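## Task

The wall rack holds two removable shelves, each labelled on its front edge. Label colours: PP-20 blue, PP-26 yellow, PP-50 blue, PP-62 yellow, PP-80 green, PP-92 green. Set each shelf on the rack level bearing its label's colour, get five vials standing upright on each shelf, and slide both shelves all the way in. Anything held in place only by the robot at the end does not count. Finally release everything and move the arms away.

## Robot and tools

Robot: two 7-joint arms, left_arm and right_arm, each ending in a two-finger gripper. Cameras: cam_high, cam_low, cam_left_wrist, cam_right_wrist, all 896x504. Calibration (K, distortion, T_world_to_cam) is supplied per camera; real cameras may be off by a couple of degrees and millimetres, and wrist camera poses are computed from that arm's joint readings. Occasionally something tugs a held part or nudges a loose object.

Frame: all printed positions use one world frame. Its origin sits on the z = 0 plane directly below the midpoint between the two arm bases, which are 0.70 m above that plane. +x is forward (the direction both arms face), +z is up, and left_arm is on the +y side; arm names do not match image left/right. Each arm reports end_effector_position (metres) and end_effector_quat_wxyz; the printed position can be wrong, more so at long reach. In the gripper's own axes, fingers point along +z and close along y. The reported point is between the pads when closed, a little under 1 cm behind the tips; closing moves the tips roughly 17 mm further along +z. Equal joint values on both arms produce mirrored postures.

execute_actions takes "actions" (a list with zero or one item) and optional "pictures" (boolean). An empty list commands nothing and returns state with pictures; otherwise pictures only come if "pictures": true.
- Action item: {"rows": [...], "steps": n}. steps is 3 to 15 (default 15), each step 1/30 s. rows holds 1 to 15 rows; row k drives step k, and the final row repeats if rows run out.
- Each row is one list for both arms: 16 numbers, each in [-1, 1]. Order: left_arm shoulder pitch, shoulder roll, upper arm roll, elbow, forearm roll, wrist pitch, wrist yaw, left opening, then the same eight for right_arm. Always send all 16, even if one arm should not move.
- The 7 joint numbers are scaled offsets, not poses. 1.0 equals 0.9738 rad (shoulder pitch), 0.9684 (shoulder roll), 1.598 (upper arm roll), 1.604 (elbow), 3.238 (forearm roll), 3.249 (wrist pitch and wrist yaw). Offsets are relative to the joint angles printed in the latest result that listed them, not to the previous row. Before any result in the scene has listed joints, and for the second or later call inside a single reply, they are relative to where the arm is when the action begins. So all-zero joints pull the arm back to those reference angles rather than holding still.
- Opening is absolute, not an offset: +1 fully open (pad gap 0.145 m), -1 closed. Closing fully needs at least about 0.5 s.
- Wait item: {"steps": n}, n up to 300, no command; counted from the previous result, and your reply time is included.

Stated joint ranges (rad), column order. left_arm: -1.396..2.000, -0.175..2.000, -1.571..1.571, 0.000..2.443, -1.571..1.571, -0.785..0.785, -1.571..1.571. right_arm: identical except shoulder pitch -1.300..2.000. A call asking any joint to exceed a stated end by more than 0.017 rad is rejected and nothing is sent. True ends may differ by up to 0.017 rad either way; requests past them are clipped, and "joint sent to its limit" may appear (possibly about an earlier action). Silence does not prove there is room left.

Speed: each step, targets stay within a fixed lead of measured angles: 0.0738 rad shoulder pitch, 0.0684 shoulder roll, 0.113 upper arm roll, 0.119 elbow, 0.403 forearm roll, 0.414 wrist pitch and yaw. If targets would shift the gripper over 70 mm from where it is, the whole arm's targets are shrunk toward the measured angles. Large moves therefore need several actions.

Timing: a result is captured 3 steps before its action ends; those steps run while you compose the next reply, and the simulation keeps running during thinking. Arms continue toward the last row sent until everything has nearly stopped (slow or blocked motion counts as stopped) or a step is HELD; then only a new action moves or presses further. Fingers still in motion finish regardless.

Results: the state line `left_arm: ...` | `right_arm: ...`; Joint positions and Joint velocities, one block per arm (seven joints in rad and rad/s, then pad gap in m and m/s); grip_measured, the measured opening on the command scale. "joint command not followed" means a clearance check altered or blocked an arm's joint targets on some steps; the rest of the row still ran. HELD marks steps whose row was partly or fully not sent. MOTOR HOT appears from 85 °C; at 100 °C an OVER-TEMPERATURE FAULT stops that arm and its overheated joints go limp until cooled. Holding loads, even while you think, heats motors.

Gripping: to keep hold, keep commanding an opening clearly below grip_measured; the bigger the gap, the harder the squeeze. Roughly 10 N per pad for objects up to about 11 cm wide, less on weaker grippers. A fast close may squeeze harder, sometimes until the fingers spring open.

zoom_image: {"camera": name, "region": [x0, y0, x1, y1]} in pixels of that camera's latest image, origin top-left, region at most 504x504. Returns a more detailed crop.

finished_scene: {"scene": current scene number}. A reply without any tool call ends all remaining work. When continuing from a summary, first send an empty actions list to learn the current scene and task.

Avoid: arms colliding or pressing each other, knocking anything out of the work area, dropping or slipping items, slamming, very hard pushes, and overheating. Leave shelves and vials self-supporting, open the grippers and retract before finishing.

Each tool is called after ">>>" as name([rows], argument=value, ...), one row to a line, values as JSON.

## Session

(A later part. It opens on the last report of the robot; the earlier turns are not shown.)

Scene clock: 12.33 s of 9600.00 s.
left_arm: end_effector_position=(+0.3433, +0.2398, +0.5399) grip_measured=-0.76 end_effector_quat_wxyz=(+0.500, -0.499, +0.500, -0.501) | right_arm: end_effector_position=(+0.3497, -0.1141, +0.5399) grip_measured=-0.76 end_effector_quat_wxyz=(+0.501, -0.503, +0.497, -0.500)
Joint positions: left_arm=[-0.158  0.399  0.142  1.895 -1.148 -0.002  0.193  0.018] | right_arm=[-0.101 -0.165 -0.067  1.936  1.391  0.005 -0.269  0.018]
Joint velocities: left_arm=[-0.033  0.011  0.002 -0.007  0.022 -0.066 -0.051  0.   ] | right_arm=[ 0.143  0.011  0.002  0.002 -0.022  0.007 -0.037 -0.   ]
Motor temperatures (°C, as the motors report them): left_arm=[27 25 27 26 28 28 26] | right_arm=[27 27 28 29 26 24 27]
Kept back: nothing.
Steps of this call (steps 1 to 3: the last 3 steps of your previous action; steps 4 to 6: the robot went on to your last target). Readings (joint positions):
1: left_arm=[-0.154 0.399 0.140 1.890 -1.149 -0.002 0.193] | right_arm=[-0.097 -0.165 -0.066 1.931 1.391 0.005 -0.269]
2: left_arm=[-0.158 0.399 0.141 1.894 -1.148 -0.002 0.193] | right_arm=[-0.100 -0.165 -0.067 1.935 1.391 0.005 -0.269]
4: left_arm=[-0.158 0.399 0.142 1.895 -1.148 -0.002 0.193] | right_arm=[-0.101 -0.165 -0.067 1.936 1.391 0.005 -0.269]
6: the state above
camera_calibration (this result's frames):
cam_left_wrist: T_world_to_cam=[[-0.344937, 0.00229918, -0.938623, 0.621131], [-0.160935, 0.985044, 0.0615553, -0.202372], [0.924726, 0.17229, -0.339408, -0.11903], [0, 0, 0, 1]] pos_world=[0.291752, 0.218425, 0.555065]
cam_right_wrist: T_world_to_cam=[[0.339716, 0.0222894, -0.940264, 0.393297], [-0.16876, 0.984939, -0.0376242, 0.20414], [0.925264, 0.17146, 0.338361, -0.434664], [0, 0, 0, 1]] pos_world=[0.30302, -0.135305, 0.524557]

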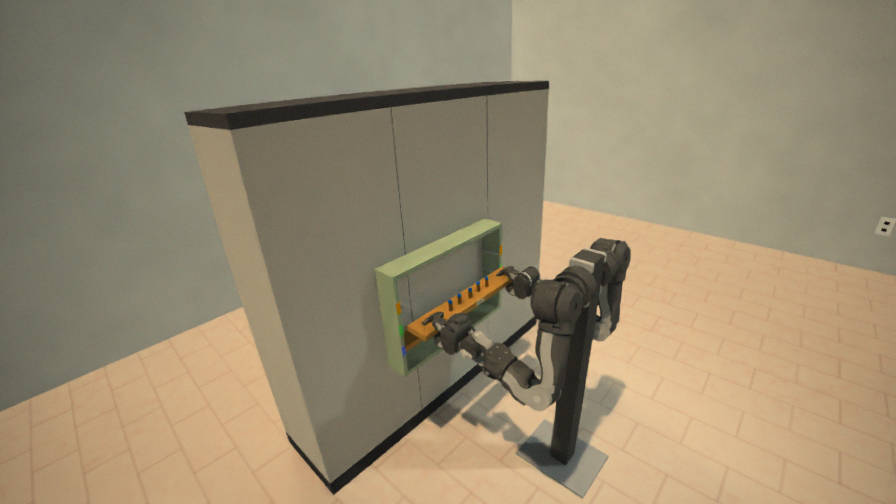

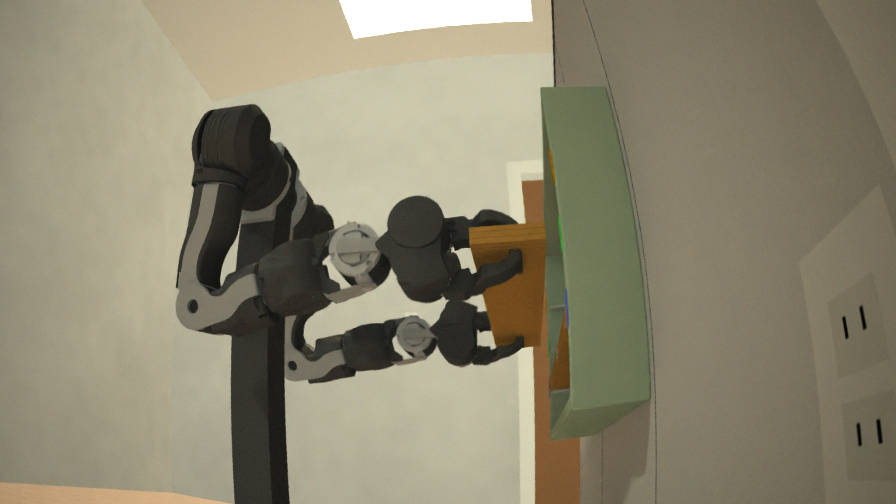

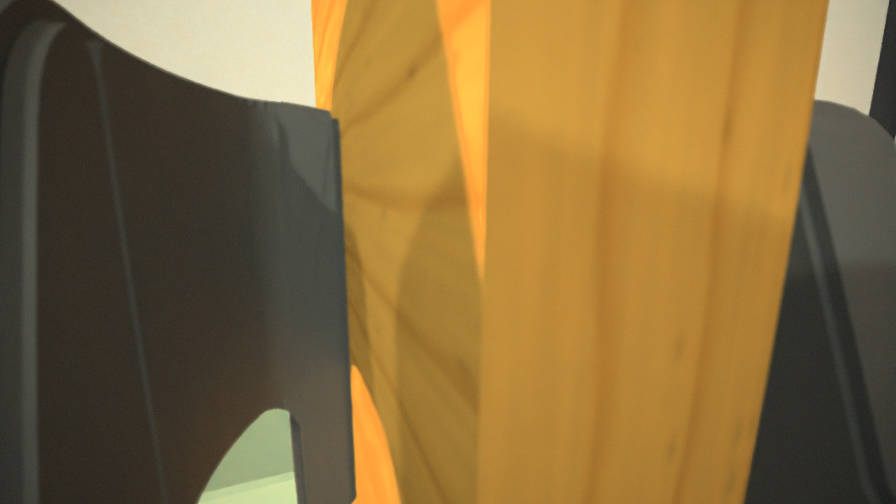

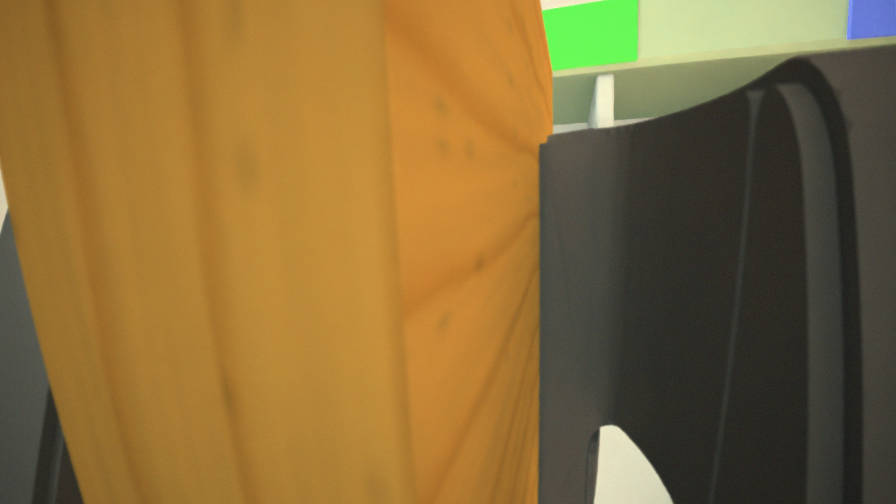

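>>> execute_actions(actions=[])

Scene clock: 12.77 s of 9600.00 s.
left_arm: end_effector_position=(+0.3433, +0.2398, +0.5399) grip_measured=-0.76 end_effector_quat_wxyz=(+0.500, -0.499, +0.500, -0.501) | right_arm: end_effector_position=(+0.3497, -0.1141, +0.5399) grip_measured=-0.76 end_effector_quat_wxyz=(+0.501, -0.503, +0.497, -0.500)
Joint positions: left_arm=[-0.158  0.399  0.142  1.895 -1.148 -0.002  0.193  0.018] | right_arm=[-0.101 -0.165 -0.067  1.936  1.391  0.005 -0.269  0.018]
Joint velocities: left_arm=[-0.055 -0.033 -0.002 -0.012 -0.051 -0.051 -0.066 -0.   ] | right_arm=[ 0.033 -0.011 -0.007 -0.002 -0.051  0.007 -0.066  0.   ]
Motor temperatures (°C, as the motors report them): left_arm=[27 25 27 26 28 28 26] | right_arm=[27 27 28 29 26 24 27]
Kept back: nothing.
Steps of this call (steps 1 to 13: the robot went on to your last target). Readings (joint positions):
1: left_arm=[-0.158 0.399 0.142 1.895 -1.148 -0.002 0.193] | right_arm=[-0.101 -0.165 -0.067 1.936 1.391 0.005 -0.269]
2: left_arm=[-0.158 0.399 0.142 1.895 -1.148 -0.002 0.193] | right_arm=[-0.101 -0.165 -0.067 1.936 1.391 0.005 -0.269]
4: left_arm=[-0.158 0.399 0.142 1.895 -1.148 -0.002 0.193] | right_arm=[-0.101 -0.165 -0.067 1.936 1.391 0.005 -0.269]
8: left_arm=[-0.158 0.399 0.142 1.895 -1.148 -0.002 0.193] | right_arm=[-0.101 -0.165 -0.067 1.936 1.391 0.005 -0.269]
13: the state above
camera_calibration (this result's frames):
cam_left_wrist: T_world_to_cam=[[-0.344937, 0.00229918, -0.938623, 0.621131], [-0.160935, 0.985044, 0.0615553, -0.202372], [0.924726, 0.17229, -0.339408, -0.11903], [0, 0, 0, 1]] pos_world=[0.291752, 0.218425, 0.555065]
cam_right_wrist: T_world_to_cam=[[0.339716, 0.0222894, -0.940264, 0.393297], [-0.16876, 0.984939, -0.0376242, 0.20414], [0.925264, 0.17146, 0.338361, -0.434664], [0, 0, 0, 1]] pos_world=[0.30302, -0.135305, 0.524557]

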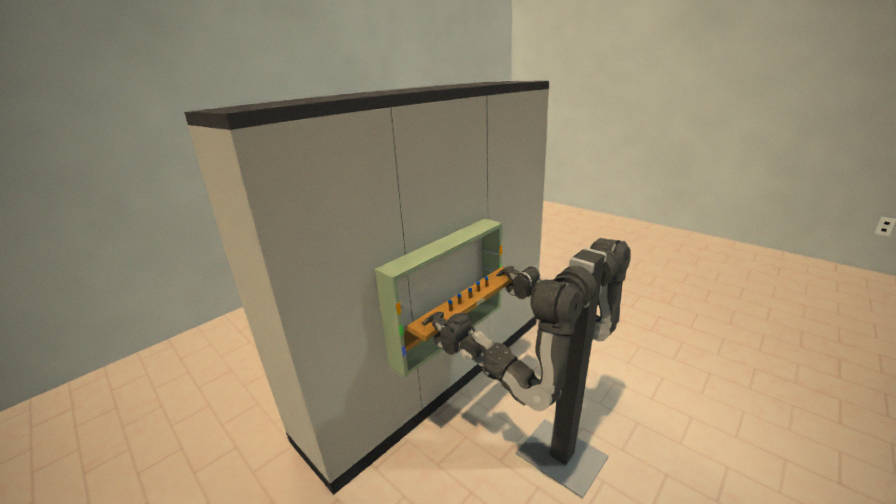

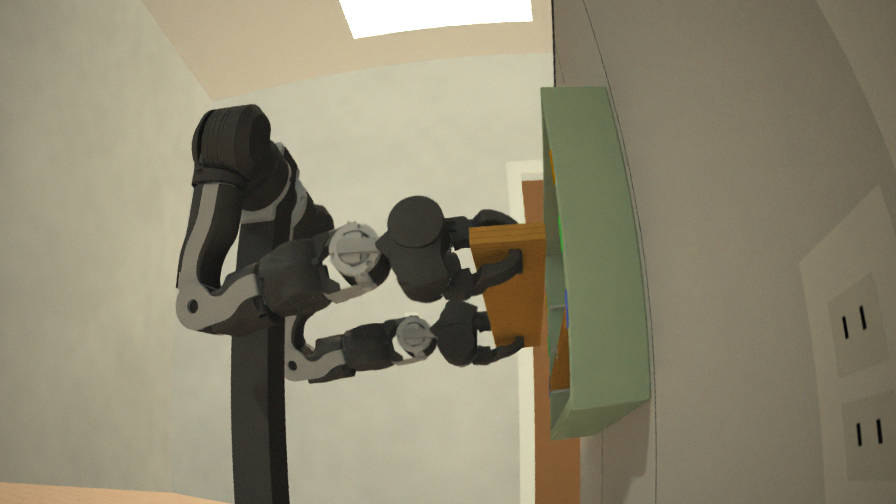

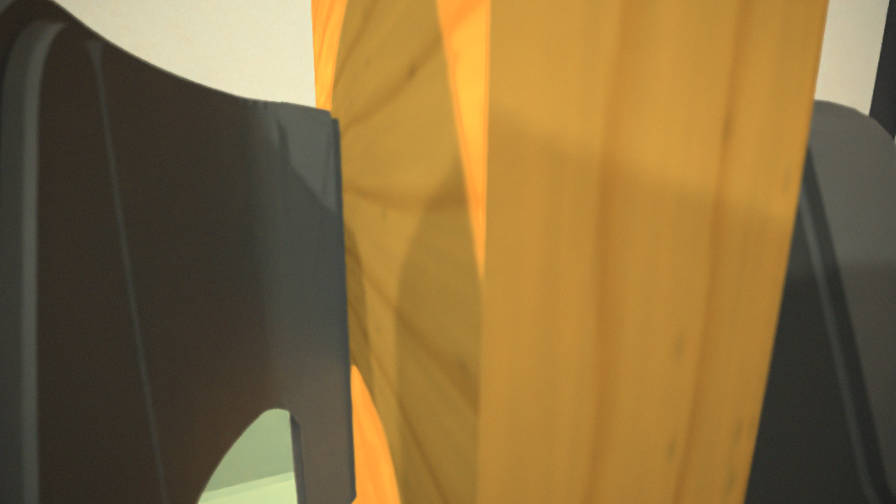

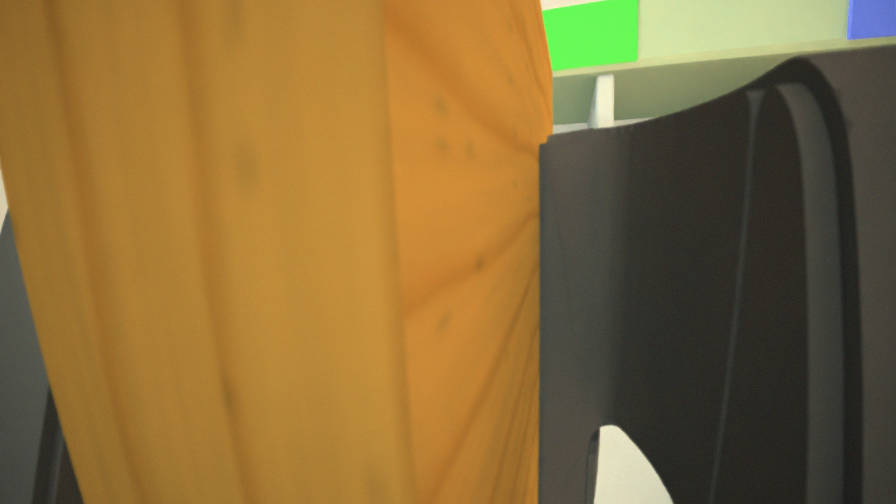

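>>> execute_actions([
  {"rows":[[0.006,0.001,0.004,0.006,0,0,0.005,-1,0.007,0,-0.001,0.006,0,0,-0.005,-1],[0.013,0.001,0.007,0.012,0.001,0,0.015,-1,0.014,0,-0.002,0.012,0,0,-0.015,-1],[0.022,0.001,0.011,0.02,0.002,0,0.028,-1,0.024,0,-0.004,0.02,-0.001,0,-0.028,-1],[0.035,0.001,0.017,0.03,0.003,0,0.041,-1,0.038,0,-0.006,0.031,-0.001,0,-0.041,-1],[0.049,0.001,0.023,0.042,0.004,0,0.055,-1,0.054,0,-0.008,0.043,-0.002,0,-0.055,-1],[0.065,0.001,0.03,0.055,0.006,0,0.068,-1,0.072,0,-0.011,0.056,-0.002,0,-0.068,-1],[0.083,0.001,0.038,0.069,0.007,0,0.08,-1,0.092,0,-0.014,0.071,-0.003,0,-0.081,-1],[0.1,0.001,0.045,0.083,0.009,0,0.092,-1,0.111,0,-0.017,0.086,-0.003,0,-0.093,-1],[0.116,0.001,0.052,0.096,0.01,0,0.101,-1,0.129,0,-0.019,0.099,-0.004,0,-0.102,-1],[0.13,0.001,0.058,0.108,0.011,0,0.109,-1,0.145,0,-0.022,0.111,-0.004,0,-0.11,-1],[0.143,0.001,0.064,0.118,0.012,0,0.114,-1,0.159,0,-0.024,0.122,-0.005,0,-0.115,-1],[0.152,0.001,0.068,0.126,0.013,0,0.117,-1,0.169,0,-0.025,0.13,-0.005,0,-0.118,-1],[0.159,0.001,0.071,0.131,0.014,0,0.117,-1,0.176,0,-0.026,0.135,-0.0055,0,-0.118,-1],[0.162,0.001,0.072,0.134,0.014,0,0.117,-1,0.18,0,-0.027,0.138,-0.0055,0,-0.118,-1]]},
])

>>> execute_actions([
  {"steps":8},
])

>>> zoom_image(camera="cam_high", region=[370,220,550,380])

Scene clock: 13.43 s of 9600.00 s.
left_arm: end_effector_position=(+0.3439, +0.2396, +0.6099) grip_measured=-0.76 end_effector_quat_wxyz=(+0.500, -0.498, +0.501, -0.501) | right_arm: end_effector_position=(+0.3502, -0.1141, +0.6098) grip_measured=-0.76 end_effector_quat_wxyz=(+0.501, -0.504, +0.496, -0.499)
Joint positions: left_arm=[-0.013  0.398  0.244  2.092 -1.108 -0.005  0.555  0.018] | right_arm=[ 0.061 -0.165 -0.107  2.137  1.376  0.01  -0.636  0.018]
Joint velocities: left_arm=[ 0.099  0.011  0.183  0.31   0.11  -0.037  0.315 -0.   ] | right_arm=[ 0.165  0.033 -0.056  0.344 -0.125  0.022 -0.3    0.   ]
Motor temperatures (°C, as the motors report them): left_arm=[27 25 27 26 28 28 27] | right_arm=[27 27 28 29 26 24 27]
Steps of this call (steps 1 to 8: the robot went on to your last target; steps 9 to 20: the first 12 steps of this action). Readings (joint positions):
9: left_arm=[-0.158 0.399 0.142 1.897 -1.148 -0.002 0.202] | right_arm=[-0.100 -0.165 -0.067 1.937 1.390 0.006 -0.278]
10: left_arm=[-0.155 0.399 0.145 1.902 -1.147 -0.002 0.224] | right_arm=[-0.097 -0.165 -0.068 1.943 1.390 0.006 -0.300]
12: left_arm=[-0.135 0.398 0.159 1.928 -1.143 -0.003 0.295] | right_arm=[-0.076 -0.165 -0.073 1.970 1.388 0.007 -0.371]
16: left_arm=[-0.064 0.398 0.207 2.021 -1.125 -0.004 0.450] | right_arm=[0.004 -0.165 -0.093 2.064 1.382 0.008 -0.529]
20: the state above

Scene clock: 13.70 s of 9600.00 s.
left_arm: end_effector_position=(+0.3429, +0.2391, +0.6158) grip_measured=-0.76 end_effector_quat_wxyz=(+0.501, -0.496, +0.500, -0.503) | right_arm: end_effector_position=(+0.3491, -0.1145, +0.6159) grip_measured=-0.76 end_effector_quat_wxyz=(+0.502, -0.502, +0.495, -0.501)
Joint positions: left_arm=[-0.002  0.398  0.252  2.108 -1.103 -0.005  0.578  0.018] | right_arm=[ 0.073 -0.165 -0.11   2.154  1.374  0.01  -0.658  0.018]
Joint velocities: left_arm=[-0.033 -0.011  0.012 -0.017 -0.051 -0.125 -0.022 -0.   ] | right_arm=[-0.011 -0.055 -0.012  0.007  0.037  0.007  0.007 -0.   ]
Motor temperatures (°C, as the motors report them): left_arm=[27 25 27 26 28 28 27] | right_arm=[27 27 28 29 26 24 27]
Kept back: nothing.
Steps of this call (steps 1 to 3: the last 3 steps of your previous action; steps 4 to 8: the robot went on to your last target). Readings (joint positions):
1: left_arm=[-0.007 0.398 0.249 2.102 -1.105 -0.005 0.564] | right_arm=[0.068 -0.165 -0.109 2.147 1.375 0.010 -0.645]
2: left_arm=[-0.003 0.398 0.251 2.107 -1.103 -0.005 0.569] | right_arm=[0.072 -0.165 -0.110 2.152 1.374 0.010 -0.649]
4: left_arm=[-0.002 0.398 0.252 2.108 -1.103 -0.005 0.575] | right_arm=[0.073 -0.165 -0.110 2.154 1.374 0.010 -0.655]
8: the state above

Region (370, 220, 550, 380) of cam_high's 896x504 image, scaled by 2.800, with more detail than that image has.

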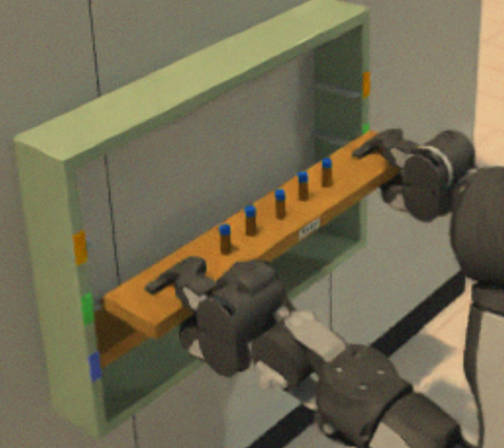

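To→Tm.

>>> execute_actions([
  {"rows":[[0.007,0.002,-0.002,-0.002,0,0.001,-0.003,-1,0.007,0,0,-0.002,0,-0.002,0.003,-1],[0.015,0.002,-0.005,-0.007,-0.001,0.001,-0.004,-1,0.014,0,0.001,-0.008,0,-0.002,0.004,-1],[0.028,0.002,-0.009,-0.015,-0.002,0.001,-0.005,-1,0.025,0,0.003,-0.016,0.001,-0.002,0.006,-1],[0.044,0.002,-0.015,-0.026,-0.003,0.001,-0.006,-1,0.04,0,0.005,-0.028,0.001,-0.002,0.007,-1],[0.063,0.002,-0.021,-0.039,-0.004,0.001,-0.007,-1,0.056,0,0.008,-0.041,0.002,-0.002,0.009,-1],[0.084,0.002,-0.029,-0.052,-0.006,0.001,-0.008,-1,0.074,0,0.011,-0.055,0.003,-0.002,0.01,-1],[0.106,0.002,-0.036,-0.067,-0.007,0.001,-0.009,-1,0.094,0,0.015,-0.071,0.003,-0.002,0.012,-1],[0.129,0.002,-0.044,-0.082,-0.009,0.001,-0.011,-1,0.114,0,0.018,-0.086,0.004,-0.002,0.014,-1],[0.15,0.002,-0.051,-0.096,-0.01,0.001,-0.012,-1,0.133,0,0.021,-0.101,0.005,-0.002,0.015,-1],[0.168,0.002,-0.058,-0.109,-0.012,0.001,-0.013,-1,0.149,0,0.024,-0.113,0.006,-0.002,0.017,-1],[0.185,0.002,-0.063,-0.12,-0.013,0.001,-0.014,-1,0.164,0,0.026,-0.125,0.006,-0.002,0.018,-1],[0.197,0.002,-0.068,-0.128,-0.014,0.001,-0.015,-1,0.175,0,0.028,-0.134,0.007,-0.002,0.019,-1],[0.205,0.002,-0.071,-0.133,-0.014,0.001,-0.015,-1,0.182,0,0.029,-0.139,0.007,-0.002,0.02,-1],[0.209,0.002,-0.072,-0.136,-0.0145,0.001,-0.015,-1,0.185,0,0.03,-0.142,0.007,-0.002,0.02,-1]]},
])

>>> execute_actions([
  {"rows":[[0.007,0.001,-0.002,-0.002,0,0,-0.004,-1,0.007,0,0,-0.002,0,0,0.004,-1],[0.015,0.001,-0.005,-0.008,0,0,-0.006,-1,0.014,0,0.001,-0.009,0,0,0.006,-1],[0.027,0.001,-0.009,-0.018,-0.001,0,-0.007,-1,0.024,0,0.003,-0.019,0,0,0.008,-1],[0.042,0.001,-0.015,-0.03,-0.001,0,-0.009,-1,0.038,0,0.005,-0.031,0.001,0,0.01,-1],[0.06,0.001,-0.021,-0.044,-0.002,0,-0.012,-1,0.054,0,0.008,-0.046,0.001,0,0.013,-1],[0.08,0.001,-0.029,-0.06,-0.002,0,-0.014,-1,0.072,0,0.011,-0.062,0.001,0,0.016,-1],[0.102,0.001,-0.036,-0.077,-0.003,0,-0.017,-1,0.091,0,0.014,-0.08,0.002,0,0.019,-1],[0.123,0.001,-0.044,-0.095,-0.004,0,-0.02,-1,0.11,0,0.017,-0.098,0.002,0,0.022,-1],[0.143,0.001,-0.051,-0.111,-0.004,0,-0.023,-1,0.128,0,0.02,-0.114,0.002,0,0.025,-1],[0.161,0.001,-0.058,-0.125,-0.005,0,-0.025,-1,0.144,0,0.023,-0.129,0.003,0,0.027,-1],[0.176,0.001,-0.063,-0.138,-0.005,0,-0.027,-1,0.158,0,0.025,-0.142,0.003,0,0.03,-1],[0.188,0.001,-0.068,-0.148,-0.006,0,-0.028,-1,0.168,0,0.027,-0.152,0.003,0,0.031,-1],[0.196,0.001,-0.071,-0.154,-0.006,0,-0.029,-1,0.175,0,0.028,-0.158,0.003,0,0.032,-1],[0.2,0.001,-0.072,-0.157,-0.006,0,-0.029,-1,0.179,0,0.029,-0.162,0.003,0,0.032,-1]]},
])

>>> execute_actions([
  {"steps":7},
])

Scene clock: 14.77 s of 9600.00 s.
left_arm: end_effector_position=(+0.3851, +0.2396, +0.6103) grip_measured=-0.76 end_effector_quat_wxyz=(+0.498, -0.500, +0.502, -0.500) | right_arm: end_effector_position=(+0.3912, -0.1145, +0.6109) grip_measured=-0.76 end_effector_quat_wxyz=(+0.498, -0.504, +0.498, -0.500)
Joint positions: left_arm=[ 0.185  0.399  0.145  1.903 -1.145 -0.002  0.551  0.018] | right_arm=[ 0.239 -0.165 -0.067  1.94   1.389  0.007 -0.618  0.018]
Joint velocities: left_arm=[ 0.253  0.033 -0.149 -0.315 -0.125  0.022 -0.081  0.   ] | right_arm=[ 0.231 -0.011  0.09  -0.364  0.095 -0.037  0.081 -0.   ]
Motor temperatures (°C, as the motors report them): left_arm=[27 25 27 26 28 28 27] | right_arm=[27 27 28 29 26 24 27]
Steps of this call (steps 1 to 20: the robot went on to your last target; steps 21 to 32: the first 12 steps of this action). Readings (joint positions):
21: left_arm=[-0.001 0.398 0.251 2.107 -1.103 -0.004 0.578] | right_arm=[0.074 -0.165 -0.110 2.152 1.373 0.010 -0.659]
22: left_arm=[0.005 0.398 0.246 2.100 -1.105 -0.004 0.578] | right_arm=[0.078 -0.165 -0.110 2.145 1.372 0.008 -0.658]
24: left_arm=[0.034 0.399 0.231 2.069 -1.111 -0.004 0.577] | right_arm=[0.105 -0.165 -0.104 2.113 1.372 0.008 -0.654]
28: left_arm=[0.117 0.399 0.183 1.979 -1.129 -0.003 0.567] | right_arm=[0.178 -0.165 -0.083 2.018 1.381 0.007 -0.636]
32: the state above

Scene clock: 15.27 s of 9600.00 s.
left_arm: end_effector_position=(+0.4306, +0.2399, +0.6062) grip_measured=-0.76 end_effector_quat_wxyz=(+0.498, -0.500, +0.502, -0.500) | right_arm: end_effector_position=(+0.4365, -0.1152, +0.6072) grip_measured=-0.76 end_effector_quat_wxyz=(+0.497, -0.504, +0.498, -0.502)
Joint positions: left_arm=[ 0.376  0.401  0.034  1.655 -1.167 -0.     0.472  0.018] | right_arm=[ 0.41  -0.165 -0.021  1.686  1.396  0.005 -0.529  0.018]
Joint velocities: left_arm=[ 0.209  0.011 -0.159 -0.364 -0.007 -0.037 -0.125  0.001] | right_arm=[ 0.209 -0.011  0.042 -0.354 -0.007 -0.066  0.212 -0.001]
Motor temperatures (°C, as the motors report them): left_arm=[27 25 27 26 28 28 27] | right_arm=[27 27 28 29 26 24 28]
Steps of this call (steps 1 to 3: the last 3 steps of your previous action; steps 4 to 15: the first 12 steps of this action, its rows measured from where the robot was after step 3). Readings (joint positions):
3: left_arm=[0.196 0.399 0.138 1.890 -1.148 -0.002 0.548] | right_arm=[0.248 -0.165 -0.063 1.926 1.391 0.007 -0.612]
4: left_arm=[0.197 0.399 0.137 1.888 -1.148 -0.002 0.548] | right_arm=[0.249 -0.165 -0.063 1.925 1.390 0.007 -0.612]
5: left_arm=[0.202 0.399 0.133 1.880 -1.149 -0.002 0.546] | right_arm=[0.253 -0.165 -0.063 1.917 1.388 0.006 -0.610]
7: left_arm=[0.230 0.400 0.117 1.843 -1.152 -0.001 0.541] | right_arm=[0.278 -0.165 -0.057 1.879 1.389 0.006 -0.603]
11: left_arm=[0.312 0.401 0.071 1.741 -1.161 -0.001 0.507] | right_arm=[0.351 -0.165 -0.037 1.774 1.393 0.005 -0.566]
15: the state above

Scene clock: 15.50 s of 9600.00 s.
left_arm: end_effector_position=(+0.4334, +0.2398, +0.6064) grip_measured=-0.76 end_effector_quat_wxyz=(+0.499, -0.500, +0.501, -0.500) | right_arm: end_effector_position=(+0.4394, -0.1153, +0.6072) grip_measured=-0.76 end_effector_quat_wxyz=(+0.498, -0.503, +0.497, -0.502)
Joint positions: left_arm=[ 0.388  0.401  0.026  1.639 -1.168 -0.     0.464  0.018] | right_arm=[ 0.42  -0.165 -0.018  1.669  1.397  0.005 -0.52   0.018]
Joint velocities: left_arm=[-0.011 -0.033  0.017 -0.002 -0.022 -0.022  0.007 -0.   ] | right_arm=[-0.011  0.033 -0.012 -0.002 -0.022  0.037 -0.037 -0.   ]
Motor temperatures (°C, as the motors report them): left_arm=[27 25 27 26 28 28 27] | right_arm=[27 27 28 29 26 24 28]
Kept back: nothing.
Steps of this call (steps 1 to 3: the last 3 steps of your previous action; steps 4 to 7: the robot went on to your last target). Readings (joint positions):
1: left_arm=[0.385 0.401 0.029 1.645 -1.167 -0.000 0.468] | right_arm=[0.416 -0.165 -0.020 1.676 1.397 0.005 -0.524]
2: left_arm=[0.388 0.401 0.026 1.640 -1.168 -0.000 0.465] | right_arm=[0.420 -0.165 -0.018 1.670 1.397 0.005 -0.521]
4: left_arm=[0.388 0.401 0.026 1.639 -1.168 -0.000 0.464] | right_arm=[0.420 -0.165 -0.018 1.669 1.397 0.005 -0.520]
7: the state above

>>> execute_actions([
  {"rows":[[0.004,0,-0.001,-0.003,0,0,-0.002,-1,0.003,0,0.001,-0.004,0,0,0.002,-1],[0.008,0,-0.003,-0.007,0,0,-0.002,-1,0.006,0,0.002,-0.008,0.001,0,0.002,-1],[0.013,0,-0.004,-0.01,0,0,-0.002,-1,0.01,0,0.003,-0.011,0.001,0,0.002,-1],[0.018,0,-0.006,-0.013,0,0,-0.003,-1,0.015,0,0.003,-0.014,0.001,0,0.003,-1],[0.018,0,-0.006,-0.013,0,0,-0.003,-1,0.015,0,0.003,-0.014,0.001,0,0.003,-1],[0.018,0,-0.006,-0.013,0,0,-0.003,-1,0.015,0,0.003,-0.014,0.001,0,0.003,-1],[0.018,0,-0.006,-0.013,0,0,-0.003,-1,0.015,0,0.003,-0.014,0.001,0,0.003,-1],[0.018,0,-0.006,-0.013,0,0,-0.003,-1,0.015,0,0.003,-0.014,0.001,0,0.003,-1],[0.018,0,-0.006,-0.013,0,0,-0.003,-0.76,0.015,0,0.003,-0.014,0.001,0,0.003,-0.76],[0.018,0,-0.006,-0.013,0,0,-0.003,-0.7,0.015,0,0.003,-0.014,0.001,0,0.003,-0.7],[0.018,0,-0.006,-0.013,0,0,-0.003,-0.55,0.015,0,0.003,-0.014,0.001,0,0.003,-0.55],[0.018,0,-0.006,-0.013,0,0,-0.003,-0.4,0.015,0,0.003,-0.014,0.001,0,0.003,-0.4]]},
])

>>> execute_actions([
  {"steps":5},
], pictures=true)

Scene clock: 16.10 s of 9600.00 s.
left_arm: end_effector_position=(+0.4366, +0.2401, +0.6062) grip_measured=-0.42 end_effector_quat_wxyz=(+0.498, -0.501, +0.501, -0.500) | right_arm: end_effector_position=(+0.4427, -0.1151, +0.6072) grip_measured=-0.42 end_effector_quat_wxyz=(+0.498, -0.503, +0.497, -0.501)
Joint positions: left_arm=[ 0.403  0.401  0.019  1.621 -1.168  0.     0.461  0.044] | right_arm=[ 0.434 -0.165 -0.015  1.649  1.398  0.004 -0.515  0.044]
Joint velocities: left_arm=[ 0.077 -0.011  0.017 -0.012 -0.051 -0.051 -0.081  0.319] | right_arm=[-0.033  0.011  0.002 -0.017 -0.022 -0.022 -0.066  0.319]
Motor temperatures (°C, as the motors report them): left_arm=[27 25 27 26 28 28 27] | right_arm=[28 27 28 29 26 24 28]
Steps of this call (steps 1 to 6: the robot went on to your last target; steps 7 to 18: the first 12 steps of this action). Readings (joint positions):
7: left_arm=[0.389 0.401 0.026 1.638 -1.168 0.000 0.464] | right_arm=[0.421 -0.165 -0.018 1.667 1.397 0.004 -0.519]
8: left_arm=[0.392 0.401 0.025 1.634 -1.168 0.000 0.463] | right_arm=[0.423 -0.165 -0.018 1.663 1.397 0.004 -0.517]
10: left_arm=[0.402 0.401 0.020 1.622 -1.168 0.000 0.462] | right_arm=[0.433 -0.165 -0.016 1.651 1.398 0.004 -0.516]
14: left_arm=[0.403 0.401 0.020 1.621 -1.168 0.000 0.461] | right_arm=[0.434 -0.165 -0.015 1.649 1.398 0.004 -0.516]
18: the state above

Scene clock: 16.27 s of 9600.00 s.
left_arm: end_effector_position=(+0.4366, +0.2401, +0.6063) grip_measured=-0.40 end_effector_quat_wxyz=(+0.498, -0.501, +0.501, -0.500) | right_arm: end_effector_position=(+0.4427, -0.1151, +0.6072) grip_measured=-0.40 end_effector_quat_wxyz=(+0.498, -0.503, +0.497, -0.501)
Joint positions: left_arm=[ 0.403  0.401  0.019  1.621 -1.168  0.     0.461  0.045] | right_arm=[ 0.434 -0.165 -0.015  1.649  1.398  0.004 -0.515  0.045]
Joint velocities: left_arm=[-0.033 -0.011  0.012 -0.022 -0.007  0.007 -0.007 -0.   ] | right_arm=[ 0.033 -0.033  0.007 -0.002 -0.022 -0.037  0.007 -0.   ]
Motor temperatures (°C, as the motors report them): left_arm=[27 25 27 26 28 28 27] | right_arm=[28 27 28 29 26 24 28]
Kept back: nothing.
Steps of this call (steps 1 to 3: the last 3 steps of your previous action; steps 4 to 5: the robot went on to your last target). Readings (joint positions):
1: left_arm=[0.403 0.401 0.019 1.621 -1.168 0.000 0.461] | right_arm=[0.434 -0.165 -0.015 1.649 1.398 0.004 -0.515]
2: left_arm=[0.403 0.401 0.019 1.621 -1.168 0.000 0.461] | right_arm=[0.434 -0.165 -0.015 1.649 1.398 0.004 -0.515]
4: left_arm=[0.403 0.401 0.019 1.621 -1.168 0.000 0.461] | right_arm=[0.434 -0.165 -0.015 1.649 1.398 0.004 -0.515]
5: the state above
camera_calibration (this result's frames):
cam_left_wrist: T_world_to_cam=[[-0.350551, 0.00222946, -0.936541, 0.716796], [-0.161056, 0.984956, 0.0626284, -0.192302], [0.922592, 0.17279, -0.344918, -0.178702], [0, 0, 0, 1]] pos_world=[0.385171, 0.218689, 0.621715]
cam_right_wrist: T_world_to_cam=[[0.337913, 0.0161195, -0.941039, 0.42553], [-0.163908, 0.985582, -0.0419744, 0.223882], [0.926795, 0.168427, 0.335684, -0.5428], [0, 0, 0, 1]] pos_world=[0.395968, -0.136091, 0.592046]

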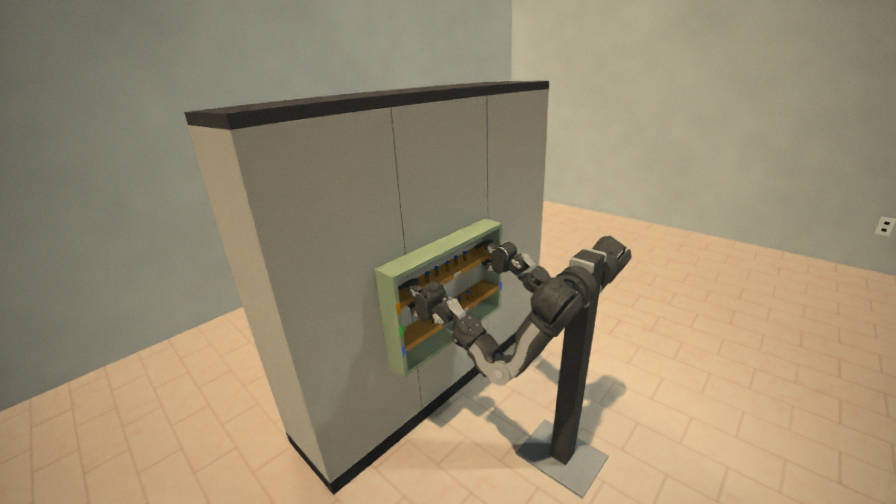

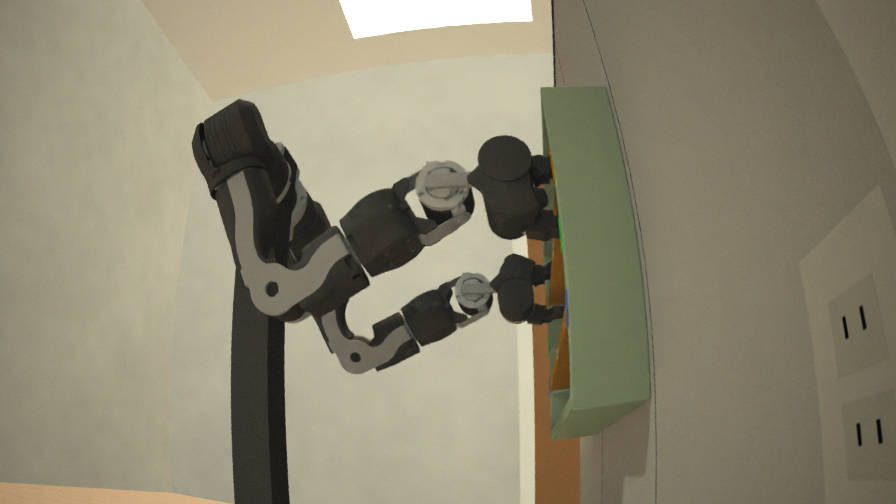

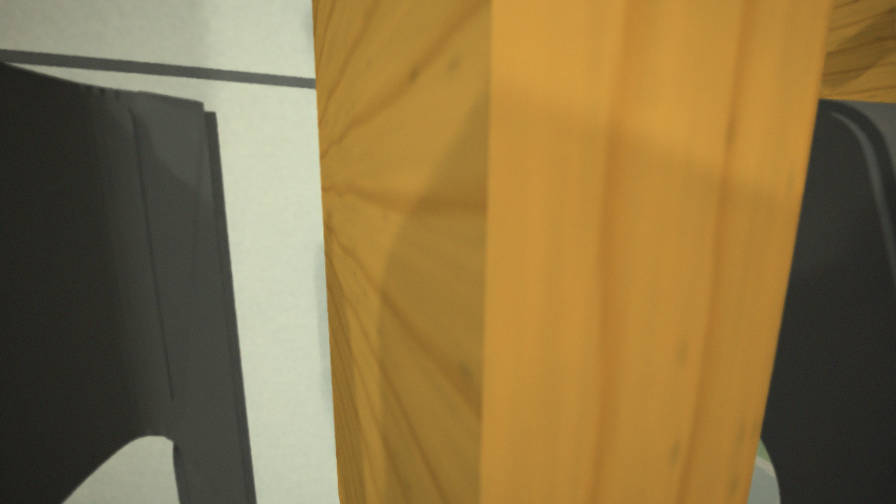

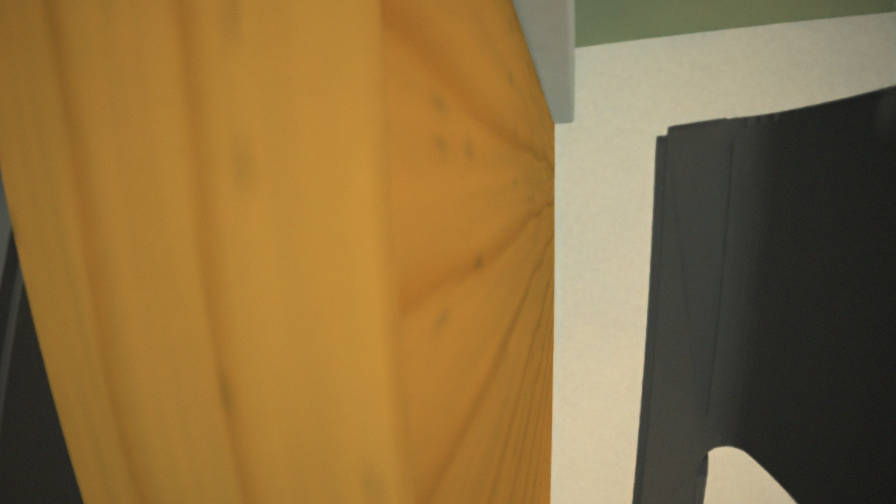

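>>> execute_actions([
  {"rows":[[-0.013,0,0.004,0.009,0,0,0.001,-0.4,-0.011,0,-0.002,0.009,0,0,-0.001,-0.4],[-0.033,0,0.012,0.024,0.002,0,0.003,-0.4,-0.03,0,-0.005,0.025,0,0,-0.004,-0.4],[-0.063,0,0.022,0.045,0.003,0,0.006,-0.4,-0.056,0,-0.009,0.047,-0.001,0,-0.007,-0.4],[-0.096,0,0.034,0.069,0.005,0,0.009,-0.4,-0.086,0,-0.014,0.072,-0.002,0,-0.01,-0.4],[-0.133,0,0.047,0.096,0.006,0,0.012,-0.4,-0.119,0,-0.019,0.1,-0.003,0,-0.014,-0.4],[-0.171,0,0.06,0.123,0.008,0,0.015,-0.4,-0.153,0,-0.024,0.128,-0.003,0,-0.018,-0.4],[-0.208,0,0.073,0.15,0.01,0,0.018,-0.4,-0.186,0,-0.03,0.156,-0.004,0,-0.022,-0.4],[-0.246,0,0.086,0.177,0.012,0,0.022,-0.4,-0.22,0,-0.035,0.185,-0.005,0,-0.027,-0.4],[-0.284,0,0.099,0.204,0.014,0,0.025,-0.4,-0.254,0,-0.04,0.213,-0.005,0,-0.031,-0.4],[-0.321,0,0.112,0.231,0.015,0,0.028,-0.4,-0.287,0,-0.045,0.241,-0.006,0,-0.035,-0.4],[-0.354,0,0.124,0.255,0.017,0,0.031,-0.4,-0.317,0,-0.05,0.266,-0.007,0,-0.038,-0.4],[-0.384,0,0.134,0.276,0.018,0,0.034,-0.4,-0.343,0,-0.054,0.288,-0.007,0,-0.041,-0.4],[-0.404,0,0.142,0.291,0.019,0,0.036,-0.4,-0.362,0,-0.057,0.304,-0.008,0,-0.044,-0.4],[-0.417,0,0.146,0.3,0.02,0,0.037,-0.4,-0.373,0,-0.059,0.313,-0.008,0,-0.045,-0.4]]},
])

>>> execute_actions([
  {"rows":[[-0.01,0,-0.005,-0.01,0,0,-0.007,-0.4,-0.01,0,0.002,-0.01,0,0,0.007,-0.4],[-0.025,0,-0.012,-0.026,-0.002,0,-0.018,-0.4,-0.03,0,0.005,-0.026,0.001,0,0.018,-0.4],[-0.045,0,-0.023,-0.049,-0.003,0,-0.034,-0.4,-0.055,0,0.009,-0.05,0.001,0,0.034,-0.4],[-0.07,0,-0.036,-0.075,-0.005,0,-0.052,-0.4,-0.08,0,0.014,-0.077,0.002,0,0.052,-0.4],[-0.095,0,-0.05,-0.105,-0.007,0,-0.073,-0.4,-0.11,0,0.02,-0.107,0.003,0,0.073,-0.4],[-0.12,0,-0.064,-0.134,-0.009,0,-0.093,-0.4,-0.14,0,0.026,-0.137,0.004,0,0.094,-0.4],[-0.14,0,-0.078,-0.164,-0.01,0,-0.114,-0.4,-0.165,0,0.031,-0.166,0.005,0,0.115,-0.4],[-0.155,0,-0.092,-0.194,-0.012,0,-0.135,-0.4,-0.185,0,0.037,-0.196,0.006,0,0.136,-0.4],[-0.163,0,-0.106,-0.223,-0.014,0,-0.155,-0.4,-0.2,0,0.043,-0.226,0.007,0,0.156,-0.4],[-0.166,0,-0.12,-0.253,-0.016,0,-0.176,-0.4,-0.208,0,0.049,-0.256,0.008,0,0.177,-0.4],[-0.166,0,-0.133,-0.279,-0.018,0,-0.194,-0.4,-0.212,0,0.054,-0.283,0.008,0,0.196,-0.4],[-0.166,0,-0.144,-0.302,-0.019,0,-0.21,-0.4,-0.212,0,0.058,-0.306,0.009,0,0.212,-0.4],[-0.166,0,-0.151,-0.318,-0.02,0,-0.221,-0.4,-0.212,0,0.061,-0.323,0.01,0,0.223,-0.4],[-0.166,0,-0.156,-0.328,-0.021,0,-0.228,-0.4,-0.212,0,0.063,-0.333,0.01,0,0.23,-0.4]]},
])

>>> execute_actions([
  {"steps":9},
], pictures=true)

Scene clock: 17.47 s of 9600.00 s.
left_arm: end_effector_position=(+0.3517, +0.2423, +0.6124) grip_measured=-0.40 end_effector_quat_wxyz=(+0.504, -0.499, +0.497, -0.501) | right_arm: end_effector_position=(+0.3578, -0.1154, +0.6143) grip_measured=-0.40 end_effector_quat_wxyz=(+0.504, -0.498, +0.495, -0.503)
Joint positions: left_arm=[ 0.029  0.4    0.23   2.058 -1.116  0.     0.554  0.045] | right_arm=[ 0.1   -0.165 -0.099  2.107  1.379  0.004 -0.629  0.045]
Joint velocities: left_arm=[-0.736 -0.055  0.374  0.857  0.037 -0.066  0.256 -0.   ] | right_arm=[-0.714  0.011 -0.168  0.886 -0.081 -0.022 -0.271 -0.   ]
Motor temperatures (°C, as the motors report them): left_arm=[28 25 27 26 28 28 27] | right_arm=[28 27 28 29 26 24 28]
Steps of this call (steps 1 to 15: the robot went on to your last target; steps 16 to 24: nothing new was sent; steps 25 to 36: the first 12 steps of this action). Readings (joint positions):
25: left_arm=[0.397 0.401 0.022 1.628 -1.168 0.000 0.461] | right_arm=[0.430 -0.165 -0.016 1.656 1.398 0.004 -0.515]
26: left_arm=[0.377 0.400 0.033 1.652 -1.166 0.000 0.462] | right_arm=[0.414 -0.165 -0.020 1.680 1.398 0.004 -0.518]
28: left_arm=[0.310 0.400 0.069 1.724 -1.158 0.000 0.475] | right_arm=[0.355 -0.165 -0.035 1.759 1.396 0.004 -0.531]
32: left_arm=[0.164 0.400 0.153 1.897 -1.138 0.000 0.514] | right_arm=[0.222 -0.165 -0.068 1.938 1.387 0.004 -0.581]
36: the state above

Scene clock: 17.97 s of 9600.00 s.
left_arm: end_effector_position=(+0.3438, +0.2414, +0.4623) grip_measured=-0.40 end_effector_quat_wxyz=(-0.479, +0.521, -0.516, +0.482) | right_arm: end_effector_position=(+0.3488, -0.1149, +0.4614) grip_measured=-0.40 end_effector_quat_wxyz=(-0.480, +0.522, -0.517, +0.480)
Joint positions: left_arm=[-0.168  0.4    0.024  1.624 -1.161  0.    -0.033  0.045] | right_arm=[-0.138 -0.165 -0.017  1.667  1.399  0.004 -0.04   0.045]
Joint velocities: left_arm=[-0.055 -0.099 -0.374 -0.877 -0.081  0.022 -1.253  0.   ] | right_arm=[-0.143  0.011  0.129 -0.886  0.037 -0.095  1.194 -0.   ]
Motor temperatures (°C, as the motors report them): left_arm=[28 25 27 26 28 28 27] | right_arm=[28 27 28 29 26 24 28]
Steps of this call (steps 1 to 3: the last 3 steps of your previous action; steps 4 to 15: the first 12 steps of this action, its rows measured from where the robot was after step 3). Readings (joint positions):
3: left_arm=[-0.005 0.400 0.252 2.104 -1.106 0.000 0.571] | right_arm=[0.070 -0.165 -0.108 2.154 1.375 0.004 -0.649]
4: left_arm=[-0.008 0.401 0.249 2.097 -1.106 0.000 0.561] | right_arm=[0.068 -0.165 -0.108 2.147 1.375 0.004 -0.640]
5: left_arm=[-0.019 0.402 0.239 2.077 -1.108 0.000 0.538] | right_arm=[0.055 -0.166 -0.105 2.128 1.375 0.004 -0.615]
7: left_arm=[-0.066 0.403 0.200 1.993 -1.116 0.000 0.458] | right_arm=[-0.002 -0.166 -0.089 2.042 1.377 0.004 -0.535]
11: left_arm=[-0.156 0.400 0.108 1.799 -1.137 0.000 0.220] | right_arm=[-0.111 -0.165 -0.052 1.848 1.389 0.004 -0.295]
15: the state above

Scene clock: 18.27 s of 9600.00 s.
left_arm: end_effector_position=(+0.3429, +0.2408, +0.4635) grip_measured=-0.40 end_effector_quat_wxyz=(+0.501, -0.500, +0.500, -0.500) | right_arm: end_effector_position=(+0.3490, -0.1150, +0.4648) grip_measured=-0.40 end_effector_quat_wxyz=(+0.502, -0.500, +0.498, -0.500)
Joint positions: left_arm=[-0.167  0.399  0.003  1.575 -1.173  0.    -0.163  0.045] | right_arm=[-0.136 -0.165 -0.009  1.619  1.405  0.004  0.092  0.045]
Joint velocities: left_arm=[-0.077 -0.055 -0.007 -0.022  0.007 -0.022 -0.022 -0.   ] | right_arm=[-0.055  0.011  0.007  0.002 -0.037  0.037 -0.007  0.   ]
Motor temperatures (°C, as the motors report them): left_arm=[28 25 27 26 28 28 27] | right_arm=[28 27 28 29 26 24 28]
Kept back: nothing.
Steps of this call (steps 1 to 3: the last 3 steps of your previous action; steps 4 to 9: the robot went on to your last target). Readings (joint positions):
1: left_arm=[-0.168 0.399 0.012 1.596 -1.165 0.000 -0.081] | right_arm=[-0.139 -0.165 -0.013 1.639 1.402 0.004 0.009]
2: left_arm=[-0.169 0.399 0.004 1.578 -1.169 0.000 -0.117] | right_arm=[-0.139 -0.165 -0.010 1.622 1.404 0.004 0.046]
4: left_arm=[-0.168 0.399 0.003 1.575 -1.172 0.000 -0.150] | right_arm=[-0.137 -0.165 -0.009 1.619 1.405 0.004 0.079]
8: left_arm=[-0.167 0.399 0.003 1.575 -1.173 0.000 -0.163] | right_arm=[-0.136 -0.165 -0.009 1.619 1.405 0.004 0.092]
9: the state above
camera_calibration (this result's frames):
cam_left_wrist: T_world_to_cam=[[-0.345753, 0.00305293, -0.938321, 0.549193], [-0.164112, 0.984385, 0.0636748, -0.198374], [0.923863, 0.176005, -0.339853, -0.145146], [0, 0, 0, 1]] pos_world=[0.291425, 0.219146, 0.478623]
cam_right_wrist: T_world_to_cam=[[0.342966, 0.0253533, -0.939006, 0.32155], [-0.166487, 0.98545, -0.0342008, 0.199729], [0.924477, 0.168062, 0.342197, -0.41042], [0, 0, 0, 1]] pos_world=[0.302395, -0.136, 0.449212]

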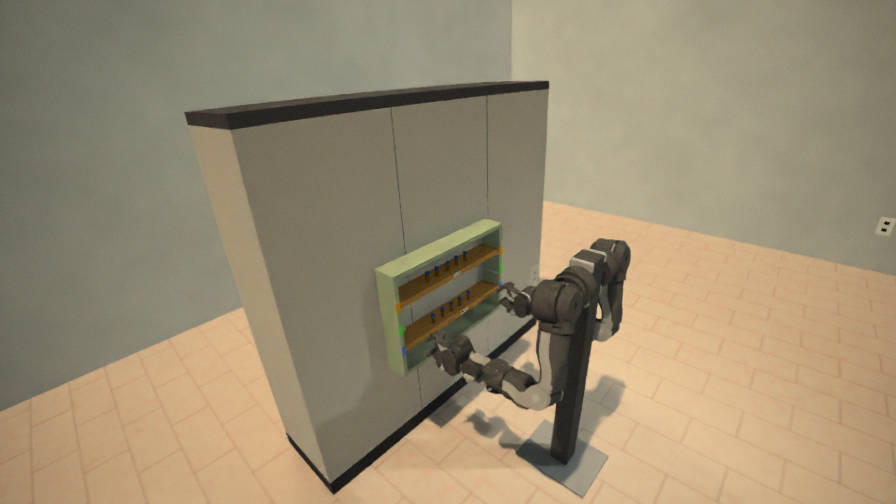

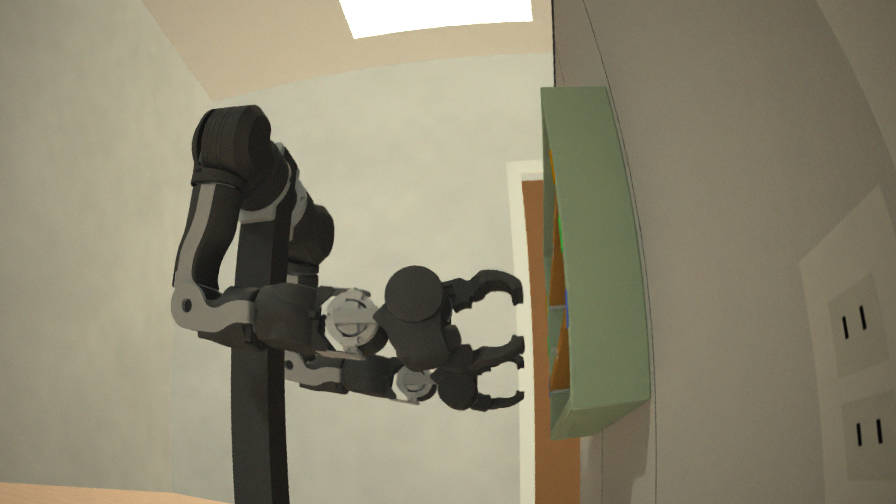

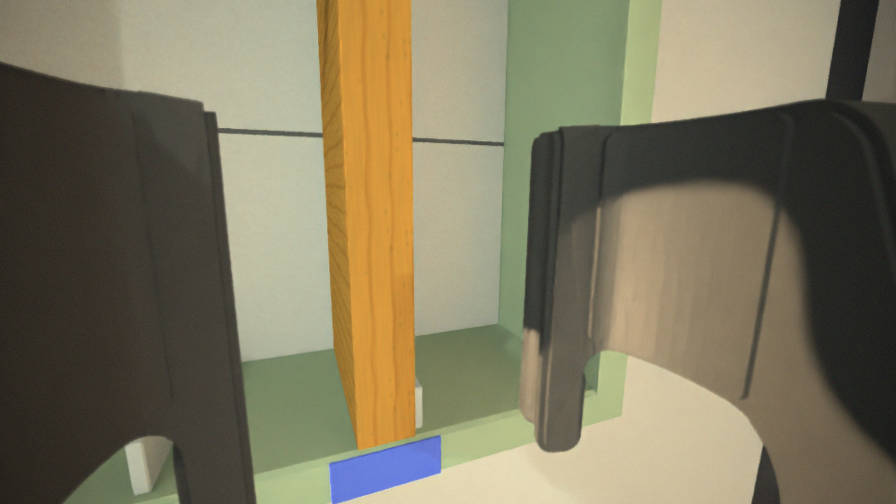

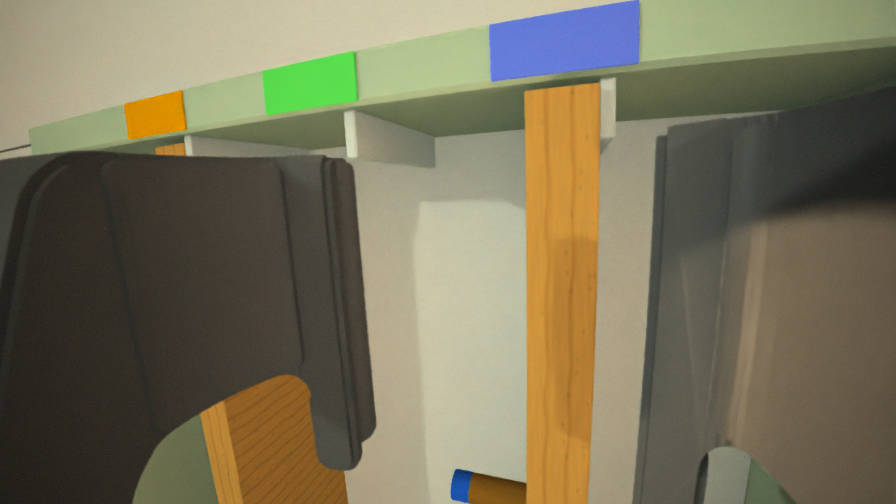

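>>> execute_actions([
  {"rows":[[0.015,0,-0.003,-0.008,0,0,0,-0.4,0.014,0,0.001,-0.008,0,0,0,-0.4],[0.04,0,-0.009,-0.022,0,0,0,-0.4,0.037,0,0.004,-0.023,0,0,0,-0.4],[0.072,0,-0.017,-0.04,0.001,0,0,-0.4,0.067,0,0.007,-0.042,0,0,0,-0.4],[0.11,0,-0.027,-0.062,0.001,0,0,-0.4,0.103,0,0.011,-0.064,0,0,0,-0.4],[0.15,0,-0.036,-0.084,0.002,0,0,-0.4,0.14,0,0.015,-0.087,0,0,0,-0.4],[0.19,0,-0.046,-0.107,0.003,0,0,-0.4,0.178,0,0.019,-0.11,0,0,0.001,-0.4],[0.231,0,-0.056,-0.13,0.005,0,-0.003,-0.4,0.216,0,0.023,-0.135,0,0,0.003,-0.4],[0.274,0,-0.071,-0.158,0.008,0,-0.007,-0.4,0.255,0,0.029,-0.164,-0.002,0,0.007,-0.4],[0.318,0,-0.086,-0.188,0.01,0,-0.011,-0.4,0.295,0,0.035,-0.194,-0.003,0,0.011,-0.4],[0.362,0,-0.1,-0.217,0.013,0,-0.014,-0.4,0.334,0,0.04,-0.223,-0.004,0,0.015,-0.4],[0.403,0,-0.114,-0.245,0.015,0,-0.017,-0.4,0.371,0,0.046,-0.251,-0.005,0,0.018,-0.4],[0.438,0,-0.126,-0.269,0.017,0,-0.019,-0.4,0.404,0,0.051,-0.276,-0.006,0,0.02,-0.4],[0.464,0,-0.135,-0.286,0.018,0,-0.021,-0.4,0.427,0,0.054,-0.293,-0.006,0,0.022,-0.4],[0.48,0,-0.141,-0.297,0.018,0,-0.021,-0.4,0.441,0,0.056,-0.304,-0.006,0,0.022,-0.4],[0.487,0,-0.143,-0.302,0.018,0,-0.021,-0.4,0.448,0,0.057,-0.309,-0.006,0,0.022,-0.4]]},
])

>>> execute_actions([
  {"steps":7},
])

Scene clock: 19.00 s of 9600.00 s.
left_arm: end_effector_position=(+0.4269, +0.2385, +0.4591) grip_measured=-0.40 end_effector_quat_wxyz=(+0.499, -0.499, +0.499, -0.503) | right_arm: end_effector_position=(+0.4322, -0.1158, +0.4585) grip_measured=-0.40 end_effector_quat_wxyz=(+0.501, -0.500, +0.499, -0.500)
Joint positions: left_arm=[ 0.259  0.398 -0.196  1.149 -1.127  0.    -0.208  0.045] | right_arm=[ 0.256 -0.165  0.07   1.182  1.391  0.004  0.14   0.045]
Joint velocities: left_arm=[ 0.89  -0.011 -0.354 -0.891  0.081 -0.037 -0.022  0.   ] | right_arm=[ 0.78   0.011  0.154 -0.96  -0.022 -0.037 -0.022  0.   ]
Motor temperatures (°C, as the motors report them): left_arm=[28 25 27 26 28 28 27] | right_arm=[28 27 28 29 26 24 28]
Steps of this call (steps 1 to 10: the robot went on to your last target; steps 11 to 22: the first 12 steps of this action). Readings (joint positions):
11: left_arm=[-0.160 0.399 0.001 1.568 -1.173 0.000 -0.164] | right_arm=[-0.131 -0.165 -0.009 1.613 1.405 0.004 0.093]
12: left_arm=[-0.138 0.399 -0.008 1.545 -1.173 0.000 -0.163] | right_arm=[-0.110 -0.165 -0.006 1.590 1.405 0.004 0.093]
14: left_arm=[-0.063 0.399 -0.037 1.481 -1.172 0.000 -0.163] | right_arm=[-0.041 -0.165 0.006 1.522 1.405 0.004 0.092]
18: left_arm=[0.099 0.400 -0.105 1.330 -1.156 0.000 -0.174] | right_arm=[0.114 -0.166 0.034 1.366 1.403 0.004 0.105]
22: the state above

Scene clock: 19.23 s of 9600.00 s.
left_arm: end_effector_position=(+0.4359, +0.2393, +0.4604) grip_measured=-0.40 end_effector_quat_wxyz=(+0.502, -0.497, +0.498, -0.503) | right_arm: end_effector_position=(+0.4416, -0.1155, +0.4606) grip_measured=-0.40 end_effector_quat_wxyz=(+0.504, -0.498, +0.497, -0.501)
Joint positions: left_arm=[ 0.309  0.399 -0.223  1.093 -1.116  0.    -0.225  0.045] | right_arm=[ 0.302 -0.165  0.08   1.127  1.388  0.004  0.158  0.045]
Joint velocities: left_arm=[-0.011 -0.055  0.022 -0.002  0.051 -0.081  0.051 -0.   ] | right_arm=[-0.121  0.011 -0.002 -0.007 -0.007  0.11  -0.051 -0.   ]
Motor temperatures (°C, as the motors report them): left_arm=[28 25 27 26 28 28 27] | right_arm=[28 27 28 29 26 24 28]
Kept back: nothing.
Steps of this call (steps 1 to 3: the last 3 steps of your previous action; steps 4 to 7: the robot went on to your last target). Readings (joint positions):
1: left_arm=[0.286 0.398 -0.210 1.121 -1.122 0.000 -0.215] | right_arm=[0.282 -0.165 0.075 1.154 1.390 0.004 0.148]
2: left_arm=[0.304 0.399 -0.219 1.104 -1.119 0.000 -0.221] | right_arm=[0.299 -0.165 0.078 1.138 1.388 0.004 0.153]
4: left_arm=[0.312 0.399 -0.222 1.095 -1.117 0.000 -0.225] | right_arm=[0.306 -0.165 0.079 1.129 1.388 0.004 0.158]
7: the state above

>>> execute_actions([
  {"rows":[[-0.004,0,-0.001,-0.003,0,0,0,-0.4,-0.003,0,0,-0.003,0,0,0,-0.4],[-0.004,0,-0.001,-0.003,0,0,0,-0.5,-0.003,0,0,-0.003,0,0,0,-0.5],[-0.004,0,-0.001,-0.003,0,0,0,-0.58,-0.003,0,0,-0.003,0,0,0,-0.58],[-0.004,0,-0.001,-0.003,0,0,0,-0.65,-0.003,0,0,-0.003,0,0,0,-0.65],[-0.004,0,-0.001,-0.003,0,0,0,-0.7,-0.003,0,0,-0.003,0,0,0,-0.7],[-0.004,0,-0.001,-0.003,0,0,0,-0.75,-0.003,0,0,-0.003,0,0,0,-0.75],[-0.004,0,-0.001,-0.003,0,0,0,-0.8,-0.003,0,0,-0.003,0,0,0,-0.8],[-0.004,0,-0.001,-0.003,0,0,0,-0.9,-0.003,0,0,-0.003,0,0,0,-0.9],[-0.004,0,-0.001,-0.003,0,0,0,-1,-0.003,0,0,-0.003,0,0,0,-1]],"steps":14},
])

Scene clock: 19.77 s of 9600.00 s.
left_arm: end_effector_position=(+0.4347, +0.2400, +0.4564) grip_measured=-0.76 end_effector_quat_wxyz=(+0.499, -0.501, +0.500, -0.500) | right_arm: end_effector_position=(+0.4408, -0.1151, +0.4572) grip_measured=-0.76 end_effector_quat_wxyz=(+0.500, -0.502, +0.499, -0.499)
Joint positions: left_arm=[ 0.304  0.399 -0.223  1.089 -1.116  0.    -0.221  0.018] | right_arm=[ 0.299 -0.165  0.08   1.123  1.385  0.004  0.154  0.018]
Joint velocities: left_arm=[ 0.011  0.011  0.002 -0.017  0.007  0.11   0.007 -0.   ] | right_arm=[ 0.011 -0.011  0.032 -0.002  0.037 -0.051 -0.022  0.   ]
Motor temperatures (°C, as the motors report them): left_arm=[28 25 27 26 28 28 27] | right_arm=[28 27 28 29 26 24 28]
Steps of this call (steps 1 to 5: the robot went on to your last target; steps 6 to 16: the first 11 steps of this action). Readings (joint positions):
6: left_arm=[0.308 0.399 -0.223 1.092 -1.116 0.000 -0.226] | right_arm=[0.302 -0.165 0.080 1.127 1.388 0.004 0.159]
7: left_arm=[0.307 0.399 -0.223 1.092 -1.116 0.000 -0.226] | right_arm=[0.302 -0.165 0.080 1.127 1.388 0.004 0.159]
9: left_arm=[0.306 0.399 -0.223 1.091 -1.116 0.000 -0.226] | right_arm=[0.302 -0.165 0.080 1.127 1.388 0.004 0.159]
13: left_arm=[0.304 0.399 -0.223 1.089 -1.116 0.000 -0.221] | right_arm=[0.299 -0.165 0.080 1.123 1.385 0.004 0.154]
16: the state above


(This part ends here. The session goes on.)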